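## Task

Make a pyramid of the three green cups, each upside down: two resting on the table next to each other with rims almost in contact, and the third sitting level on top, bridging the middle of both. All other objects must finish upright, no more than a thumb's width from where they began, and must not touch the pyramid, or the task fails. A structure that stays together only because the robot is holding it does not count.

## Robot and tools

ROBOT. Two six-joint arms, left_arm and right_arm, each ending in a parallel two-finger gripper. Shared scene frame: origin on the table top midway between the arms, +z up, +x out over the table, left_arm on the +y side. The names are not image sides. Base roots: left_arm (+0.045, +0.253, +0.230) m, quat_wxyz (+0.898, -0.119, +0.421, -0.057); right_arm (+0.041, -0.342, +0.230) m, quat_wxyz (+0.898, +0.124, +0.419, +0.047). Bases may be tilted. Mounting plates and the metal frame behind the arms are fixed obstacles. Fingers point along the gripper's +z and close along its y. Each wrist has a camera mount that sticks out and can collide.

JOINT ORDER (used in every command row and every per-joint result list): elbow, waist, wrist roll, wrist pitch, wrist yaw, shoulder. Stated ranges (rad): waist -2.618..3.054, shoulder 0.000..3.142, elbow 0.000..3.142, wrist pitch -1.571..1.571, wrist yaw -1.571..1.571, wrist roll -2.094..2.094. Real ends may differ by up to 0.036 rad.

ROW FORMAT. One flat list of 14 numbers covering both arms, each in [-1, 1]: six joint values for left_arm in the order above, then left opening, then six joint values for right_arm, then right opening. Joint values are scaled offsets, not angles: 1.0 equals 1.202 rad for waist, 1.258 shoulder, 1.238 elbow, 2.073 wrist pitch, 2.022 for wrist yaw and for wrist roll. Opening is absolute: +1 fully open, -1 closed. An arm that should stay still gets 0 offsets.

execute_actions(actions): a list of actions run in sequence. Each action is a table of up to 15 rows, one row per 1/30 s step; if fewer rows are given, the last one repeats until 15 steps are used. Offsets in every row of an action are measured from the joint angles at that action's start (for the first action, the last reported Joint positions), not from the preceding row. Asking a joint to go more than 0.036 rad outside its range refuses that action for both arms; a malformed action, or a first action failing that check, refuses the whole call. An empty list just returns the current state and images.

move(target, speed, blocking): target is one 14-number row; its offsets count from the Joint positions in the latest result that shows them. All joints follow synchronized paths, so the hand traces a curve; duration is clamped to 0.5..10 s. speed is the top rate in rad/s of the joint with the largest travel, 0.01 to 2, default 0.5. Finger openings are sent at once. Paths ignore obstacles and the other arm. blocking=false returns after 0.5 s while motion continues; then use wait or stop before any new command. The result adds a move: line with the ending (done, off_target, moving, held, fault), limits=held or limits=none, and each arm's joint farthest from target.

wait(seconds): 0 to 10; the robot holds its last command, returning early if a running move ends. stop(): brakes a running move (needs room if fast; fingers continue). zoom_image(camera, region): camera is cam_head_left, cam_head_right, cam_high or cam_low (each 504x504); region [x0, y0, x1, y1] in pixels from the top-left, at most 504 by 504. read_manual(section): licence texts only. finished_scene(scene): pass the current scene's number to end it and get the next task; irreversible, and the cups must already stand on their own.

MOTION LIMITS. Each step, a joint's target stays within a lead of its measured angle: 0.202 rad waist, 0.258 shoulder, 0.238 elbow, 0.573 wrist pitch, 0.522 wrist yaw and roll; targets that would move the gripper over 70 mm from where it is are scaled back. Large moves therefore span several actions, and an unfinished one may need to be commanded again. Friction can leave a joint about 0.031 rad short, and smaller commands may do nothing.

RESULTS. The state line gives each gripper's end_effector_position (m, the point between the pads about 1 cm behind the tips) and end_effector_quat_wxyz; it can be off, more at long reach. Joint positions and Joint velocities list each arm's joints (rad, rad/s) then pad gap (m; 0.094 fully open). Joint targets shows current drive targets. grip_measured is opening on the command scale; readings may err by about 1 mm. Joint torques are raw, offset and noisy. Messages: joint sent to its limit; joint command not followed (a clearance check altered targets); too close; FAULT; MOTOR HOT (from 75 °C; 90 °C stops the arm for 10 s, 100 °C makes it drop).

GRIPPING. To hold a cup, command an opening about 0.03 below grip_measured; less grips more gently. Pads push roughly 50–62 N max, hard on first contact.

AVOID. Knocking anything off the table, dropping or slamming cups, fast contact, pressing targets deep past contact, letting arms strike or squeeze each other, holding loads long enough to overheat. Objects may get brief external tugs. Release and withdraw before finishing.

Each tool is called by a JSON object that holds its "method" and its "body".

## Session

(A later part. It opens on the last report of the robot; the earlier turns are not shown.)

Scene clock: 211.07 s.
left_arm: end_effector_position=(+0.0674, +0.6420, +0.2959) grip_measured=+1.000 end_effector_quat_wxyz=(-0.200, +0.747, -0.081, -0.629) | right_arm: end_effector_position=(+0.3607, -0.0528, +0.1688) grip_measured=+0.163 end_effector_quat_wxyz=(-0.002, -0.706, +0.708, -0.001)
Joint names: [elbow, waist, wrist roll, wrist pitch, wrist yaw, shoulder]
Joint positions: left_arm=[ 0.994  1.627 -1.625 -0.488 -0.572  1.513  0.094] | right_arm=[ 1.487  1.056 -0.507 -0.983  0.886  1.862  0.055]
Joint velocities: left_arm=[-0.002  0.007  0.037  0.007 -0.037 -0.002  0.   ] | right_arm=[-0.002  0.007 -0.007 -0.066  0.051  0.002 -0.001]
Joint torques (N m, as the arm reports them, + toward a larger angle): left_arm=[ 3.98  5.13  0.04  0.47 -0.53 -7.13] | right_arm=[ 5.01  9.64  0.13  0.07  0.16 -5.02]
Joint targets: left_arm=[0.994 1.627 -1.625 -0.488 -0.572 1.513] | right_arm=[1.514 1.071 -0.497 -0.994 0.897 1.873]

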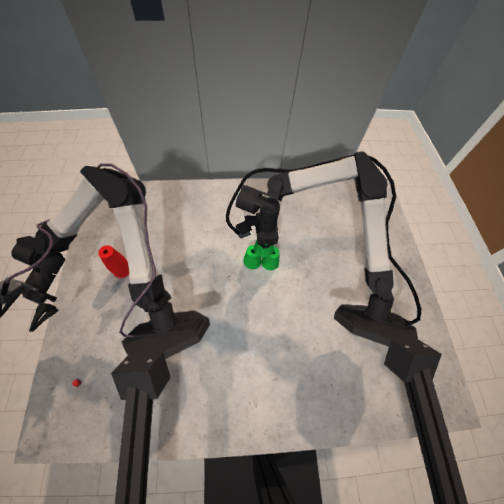

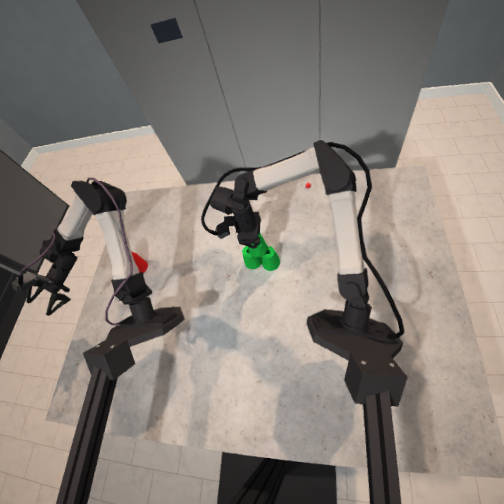

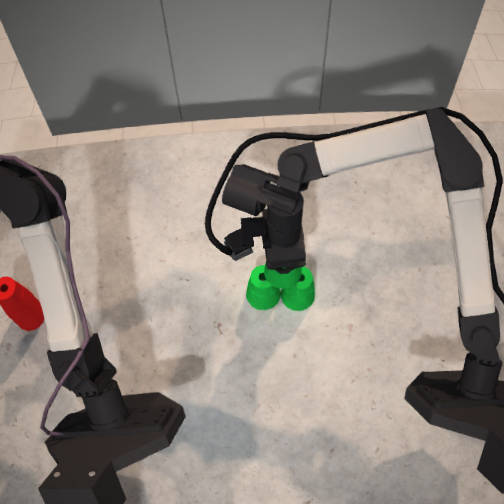

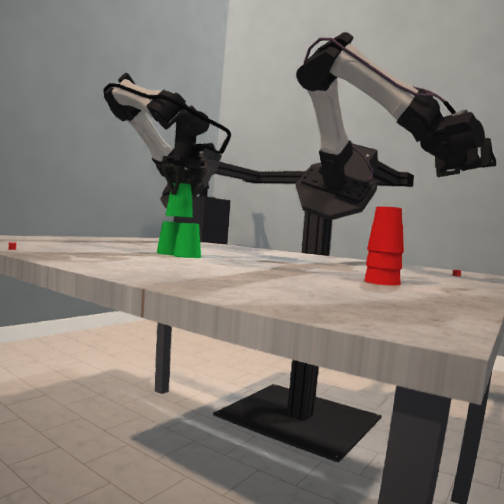

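{"method": "move", "body": {"target": [0,0,0,0,0,0,1, -0.044,-0.024,-0.027,0.040,-0.012,0.013,0.13], "speed": 0.1}}

{"method": "zoom_image", "body": {"camera": "cam_low", "region": [120,150,240,270]}}

{"method": "zoom_image", "body": {"camera": "cam_high", "region": [220,200,350,330]}}

Scene clock: 216.70 s.
left_arm: end_effector_position=(+0.0674, +0.6420, +0.2959) grip_measured=+1.000 end_effector_quat_wxyz=(-0.200, +0.747, -0.081, -0.629) | right_arm: end_effector_position=(+0.3600, -0.0529, +0.1560) grip_measured=+0.163 end_effector_quat_wxyz=(-0.002, -0.706, +0.708, +0.002)
Joint names: [elbow, waist, wrist roll, wrist pitch, wrist yaw, shoulder]
Joint positions: left_arm=[ 0.994  1.627 -1.625 -0.488 -0.572  1.513  0.094] | right_arm=[ 1.453  1.028 -0.551 -0.914  0.875  1.862  0.055]
Joint velocities: left_arm=[ 0.002 -0.002 -0.022 -0.095 -0.007 -0.007  0.   ] | right_arm=[ 0.007  0.007  0.007 -0.051 -0.051 -0.002  0.   ]
Joint torques (N m, as the arm reports them, + toward a larger angle): left_arm=[ 3.95  5.15  0.04  0.46 -0.53 -7.06] | right_arm=[ 1.51  8.16 -0.07  0.39 -0.09 -4.7 ]
Joint targets: left_arm=[0.994 1.627 -1.625 -0.488 -0.572 1.513] | right_arm=[1.432 1.027 -0.561 -0.900 0.862 1.879]
move: done; limits=none; left_arm: farthest joint: the waist, 0.000 radians from its target (0.000 radians at the start); right_arm: farthest joint: the elbow, 0.020 radians from its target (0.054 radians at the start)

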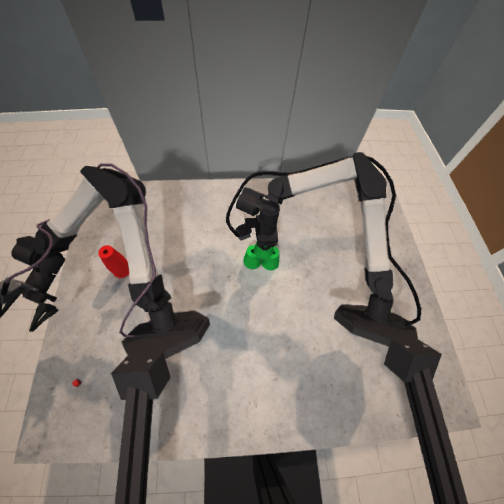

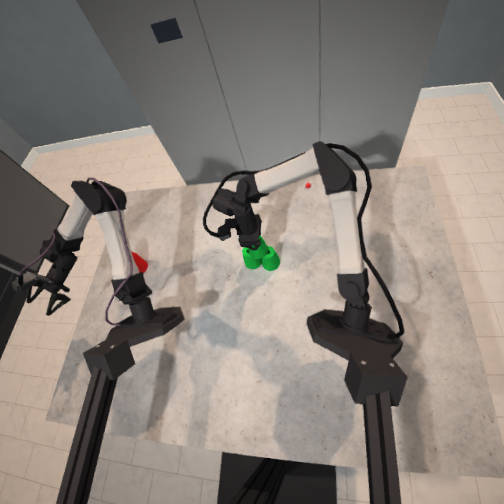

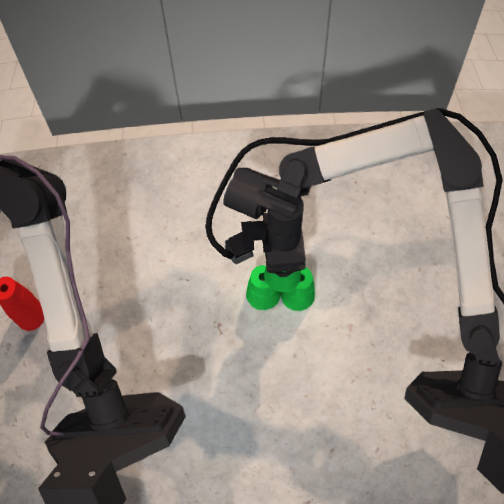

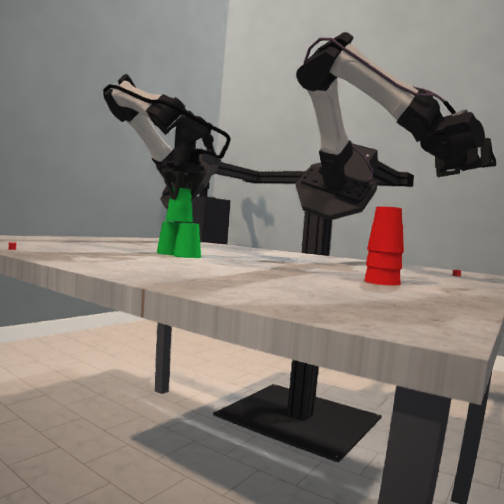

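Region (120, 150, 240, 270) of cam_low's 504x504 image, scaled by 4.200, with more detail than that image has.

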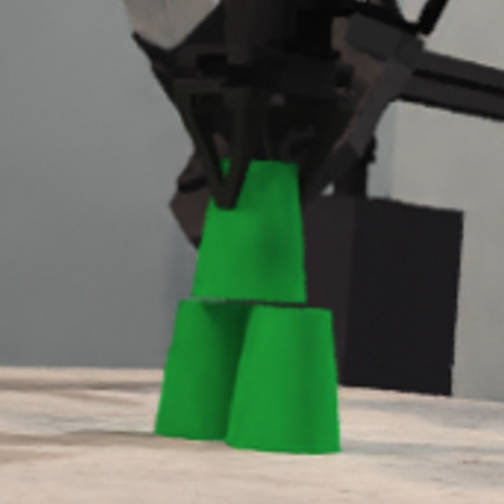

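Region (220, 200, 350, 330) of cam_high's 504x504 image, scaled by 3.877, with more detail than that image has.

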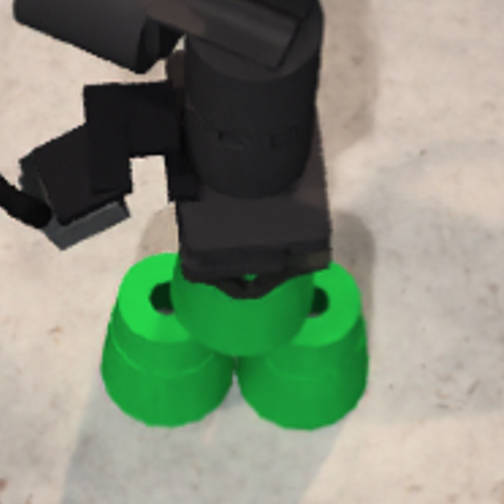

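About 2 mm gap remains; small nudge.

{"method": "move", "body": {"target": [0,0,0,0,0,0,1, -0.024,-0.010,-0.010,0.016,-0.008,0.014,0.13], "speed": 0.1}}

{"method": "zoom_image", "body": {"camera": "cam_low", "region": [120,150,240,270]}}

Scene clock: 220.93 s.
left_arm: end_effector_position=(+0.0674, +0.6420, +0.2959) grip_measured=+1.000 end_effector_quat_wxyz=(-0.200, +0.747, -0.081, -0.629) | right_arm: end_effector_position=(+0.3628, -0.0528, +0.1532) grip_measured=+0.163 end_effector_quat_wxyz=(-0.001, -0.703, +0.711, +0.002)
Joint names: [elbow, waist, wrist roll, wrist pitch, wrist yaw, shoulder]
Joint positions: left_arm=[ 0.994  1.627 -1.625 -0.488 -0.572  1.513  0.094] | right_arm=[ 1.453  1.018 -0.561 -0.899  0.873  1.862  0.055]
Joint velocities: left_arm=[ 0.007  0.012 -0.022  0.051  0.037 -0.012  0.   ] | right_arm=[ 0.007  0.002  0.037 -0.007  0.007 -0.002 -0.   ]
Joint torques (N m, as the arm reports them, + toward a larger angle): left_arm=[ 3.96  5.15  0.02  0.48 -0.54 -7.14] | right_arm=[ 0.77  8.06 -0.09  0.44 -0.08 -4.68]
Joint targets: left_arm=[0.994 1.627 -1.625 -0.488 -0.572 1.513] | right_arm=[1.423 1.016 -0.571 -0.881 0.859 1.880]
move: off_target (right_arm); limits=none; left_arm: farthest joint: the waist, 0.000 radians from its target (0.000 radians at the start); right_arm: farthest joint: the elbow, 0.030 radians from its target (0.030 radians at the start)

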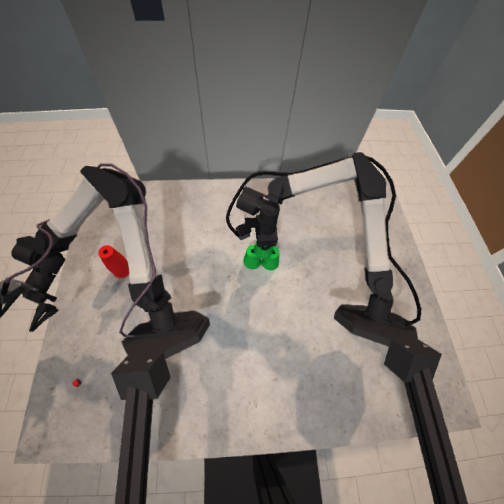

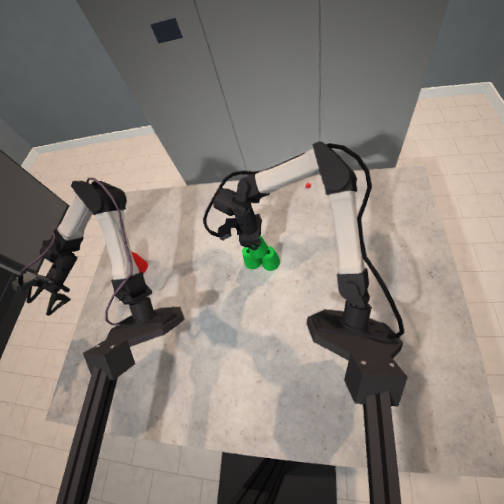

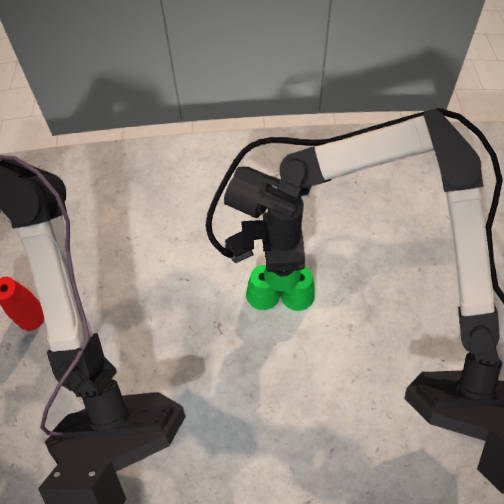

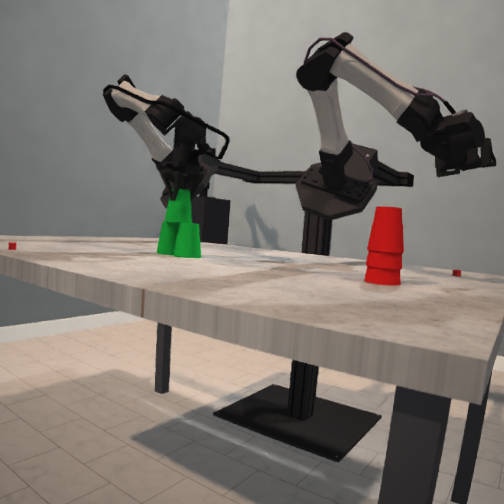

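Region (120, 150, 240, 270) of cam_low's 504x504 image, scaled by 4.200, with more detail than that image has.

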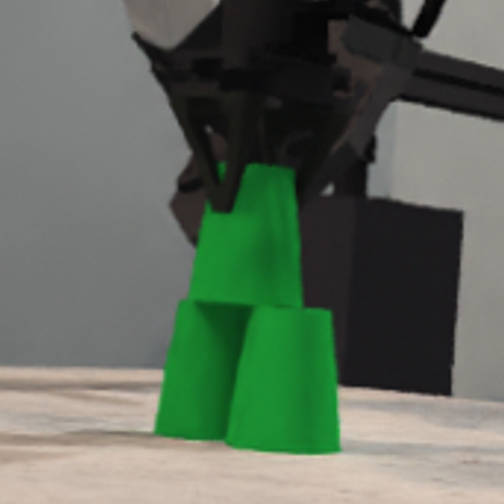

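In contact. Release and rise.

{"method": "execute_actions", "body": {"actions": [[[0,0,0,0,0,0,1,0,0,0,0,0,0,0.3]],[[0,0,0,0,0,0,1,0,0,0,0,0,0,1]]]}}

{"method": "move", "body": {"target": [0,0,0,0,0,0,1, 0.112,0.105,0.09,-0.135,0.025,-0.025,1], "speed": 0.6}}

{"method": "move", "body": {"target": [0,0,0,0,0,0,1, 0.2,-0.1,0,-0.05,0,0,1], "speed": 0.8}}

{"method": "zoom_image", "body": {"camera": "cam_low", "region": [120,150,240,270]}}

{"method": "zoom_image", "body": {"camera": "cam_high", "region": [220,200,350,330]}}

Scene clock: 228.07 s.
left_arm: end_effector_position=(+0.0674, +0.6420, +0.2959) grip_measured=+1.000 end_effector_quat_wxyz=(-0.200, +0.747, -0.081, -0.629) | right_arm: end_effector_position=(+0.3629, -0.0528, +0.1532) grip_measured=+1.000 end_effector_quat_wxyz=(-0.000, -0.703, +0.711, +0.002)
Joint names: [elbow, waist, wrist roll, wrist pitch, wrist yaw, shoulder]
Joint positions: left_arm=[ 0.994  1.627 -1.625 -0.488 -0.572  1.513  0.094] | right_arm=[ 1.453  1.018 -0.561 -0.898  0.873  1.862  0.094]
Joint velocities: left_arm=[ 0.022  0.002 -0.125 -0.022  0.007  0.007  0.   ] | right_arm=[ 0.007 -0.007  0.007 -0.066 -0.007 -0.017  0.   ]
Joint torques (N m, as the arm reports them, + toward a larger angle): left_arm=[ 3.99  5.15  0.03  0.47 -0.53 -7.12] | right_arm=[ 2.95  8.25  0.02  0.22  0.05 -5.95]
Joint targets: left_arm=[0.994 1.627 -1.625 -0.488 -0.572 1.513] | right_arm=[1.453 1.018 -0.561 -0.898 0.873 1.862]

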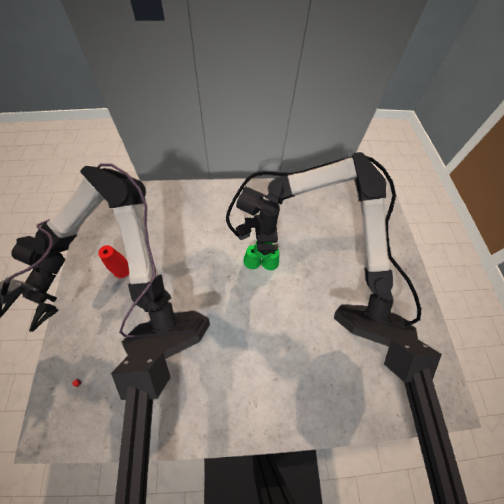

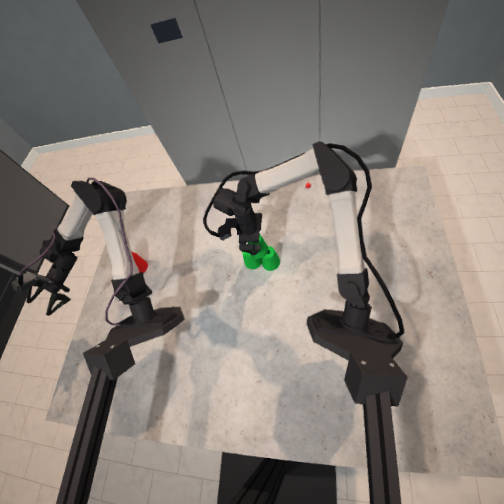

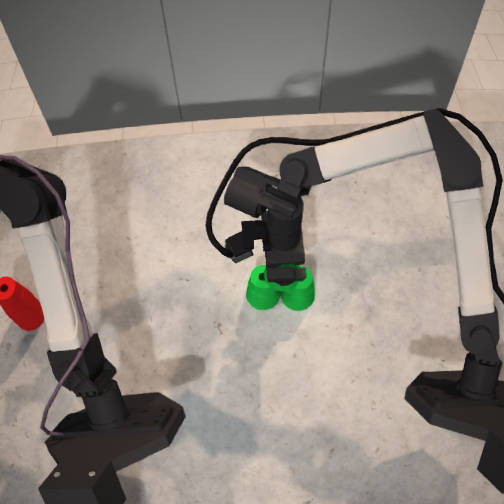

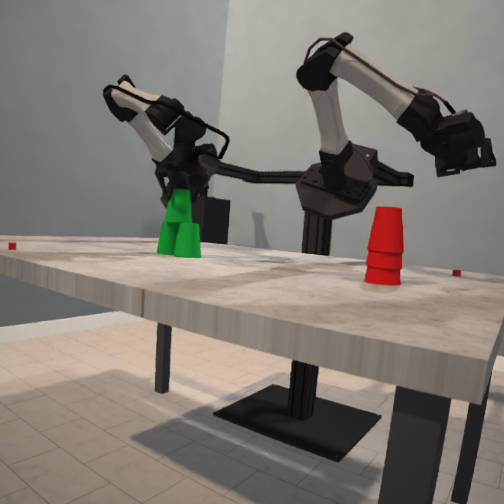

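Scene clock: 229.33 s.
left_arm: end_effector_position=(+0.0674, +0.6420, +0.2959) grip_measured=+1.000 end_effector_quat_wxyz=(-0.200, +0.747, -0.081, -0.629) | right_arm: end_effector_position=(+0.3626, -0.0574, +0.2059) grip_measured=+1.000 end_effector_quat_wxyz=(+0.002, -0.707, +0.708, -0.006)
Joint names: [elbow, waist, wrist roll, wrist pitch, wrist yaw, shoulder]
Joint positions: left_arm=[ 0.994  1.627 -1.625 -0.488 -0.572  1.513  0.094] | right_arm=[ 1.567  1.134 -0.389 -1.167  0.912  1.849  0.094]
Joint velocities: left_arm=[-0.012  0.002 -0.022  0.007  0.007  0.002  0.   ] | right_arm=[-0.007 -0.007  0.022 -0.051  0.022 -0.002  0.   ]
Joint torques (N m, as the arm reports them, + toward a larger angle): left_arm=[ 3.96  5.13  0.03  0.47 -0.52 -7.12] | right_arm=[ 4.86  9.19  0.12  0.09  0.16 -6.6 ]
Joint targets: left_arm=[0.994 1.627 -1.625 -0.488 -0.572 1.513] | right_arm=[1.591 1.145 -0.379 -1.178 0.924 1.831]
move: off_target (right_arm); limits=none; left_arm: farthest joint: the waist, 0.000 radians from its target (0.000 radians at the start); right_arm: farthest joint: the elbow, 0.025 radians from its target (0.139 radians at the start)

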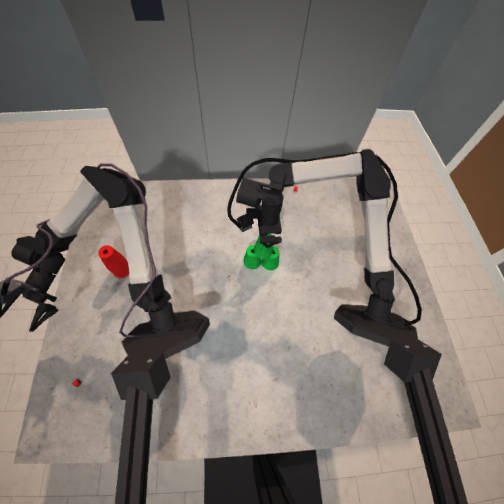

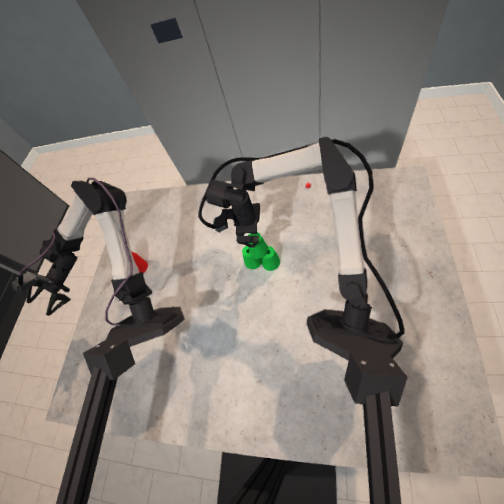

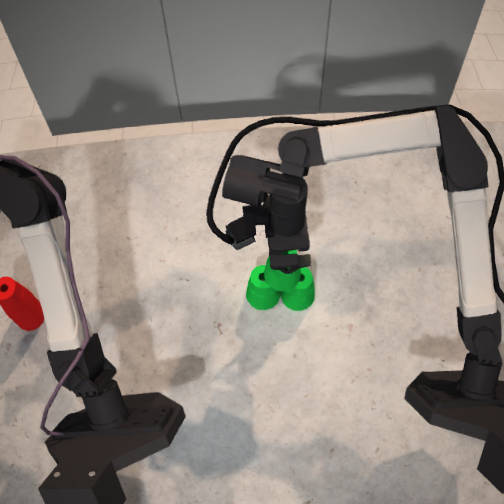

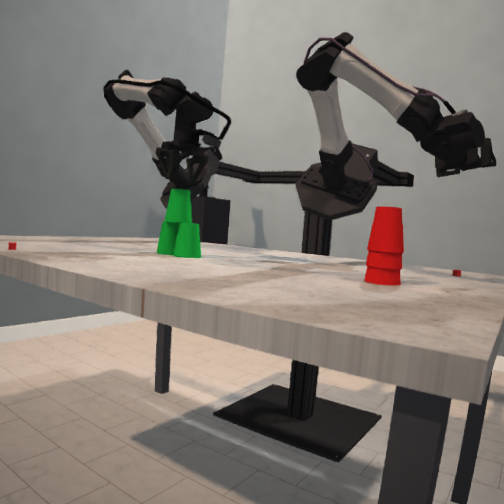

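Scene clock: 230.43 s.
left_arm: end_effector_position=(+0.0674, +0.6420, +0.2959) grip_measured=+1.000 end_effector_quat_wxyz=(-0.200, +0.747, -0.081, -0.629) | right_arm: end_effector_position=(+0.4360, -0.0802, +0.2069) grip_measured=+1.000 end_effector_quat_wxyz=(-0.000, -0.640, +0.768, -0.020)
Joint names: [elbow, waist, wrist roll, wrist pitch, wrist yaw, shoulder]
Joint positions: left_arm=[ 0.994  1.627 -1.625 -0.488 -0.572  1.513  0.094] | right_arm=[ 1.792  1.009 -0.389 -1.26   0.912  1.849  0.094]
Joint velocities: left_arm=[-0.002  0.027  0.066  0.007 -0.081 -0.002  0.   ] | right_arm=[ 0.007  0.002 -0.066  0.037 -0.051 -0.007  0.   ]
Joint torques (N m, as the arm reports them, + toward a larger angle): left_arm=[ 4.04  5.18  0.03  0.46 -0.54 -7.14] | right_arm=[ 4.84  8.48  0.02  0.07  0.07 -6.23]
Joint targets: left_arm=[0.994 1.627 -1.625 -0.488 -0.572 1.513] | right_arm=[1.814 1.014 -0.389 -1.271 0.912 1.849]
move: off_target (right_arm); limits=none; left_arm: farthest joint: the waist, 0.000 radians from its target (0.000 radians at the start); right_arm: farthest joint: the elbow, 0.023 radians from its target (0.248 radians at the start)

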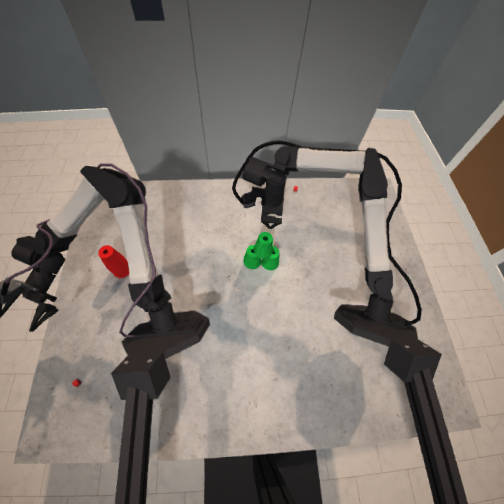

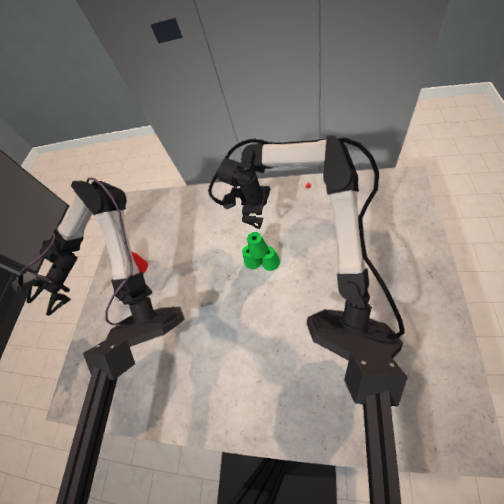

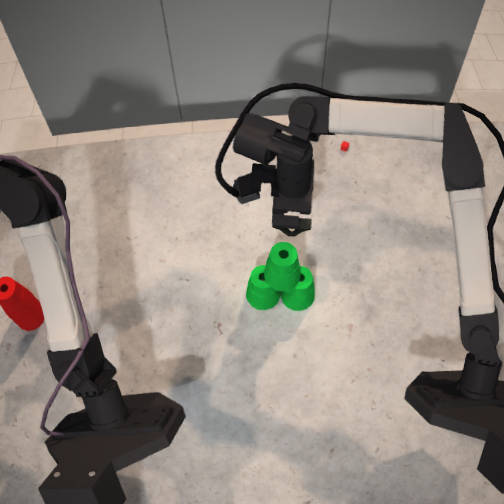

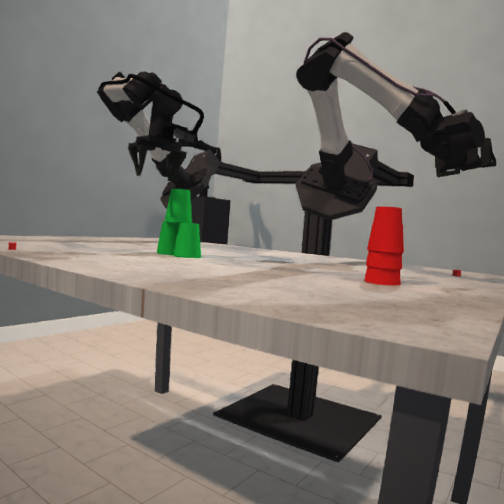

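Region (120, 150, 240, 270) of cam_low's 504x504 image, scaled by 4.200, with more detail than that image has.

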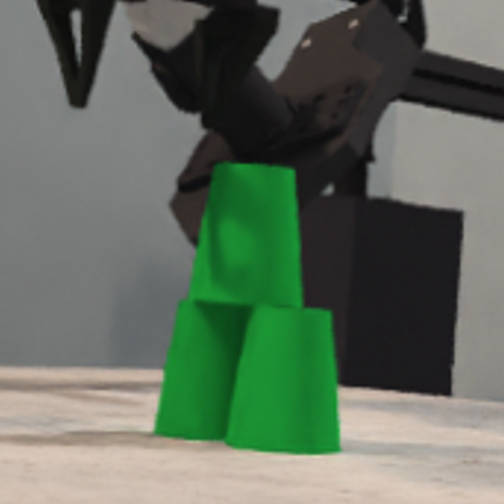

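Region (220, 200, 350, 330) of cam_high's 504x504 image, scaled by 3.877, with more detail than that image has.

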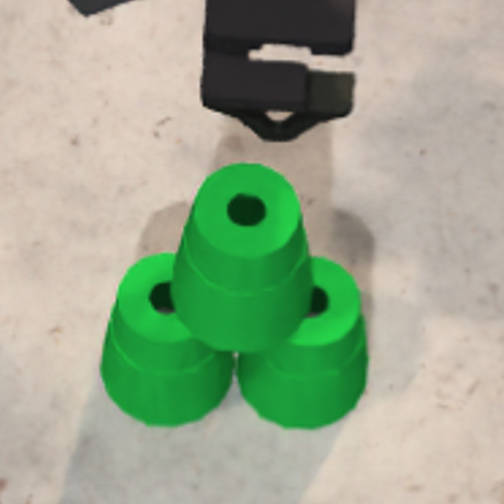

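{"method": "finished_scene", "body": {"scene": 2}}

The scene is finished: the task was done.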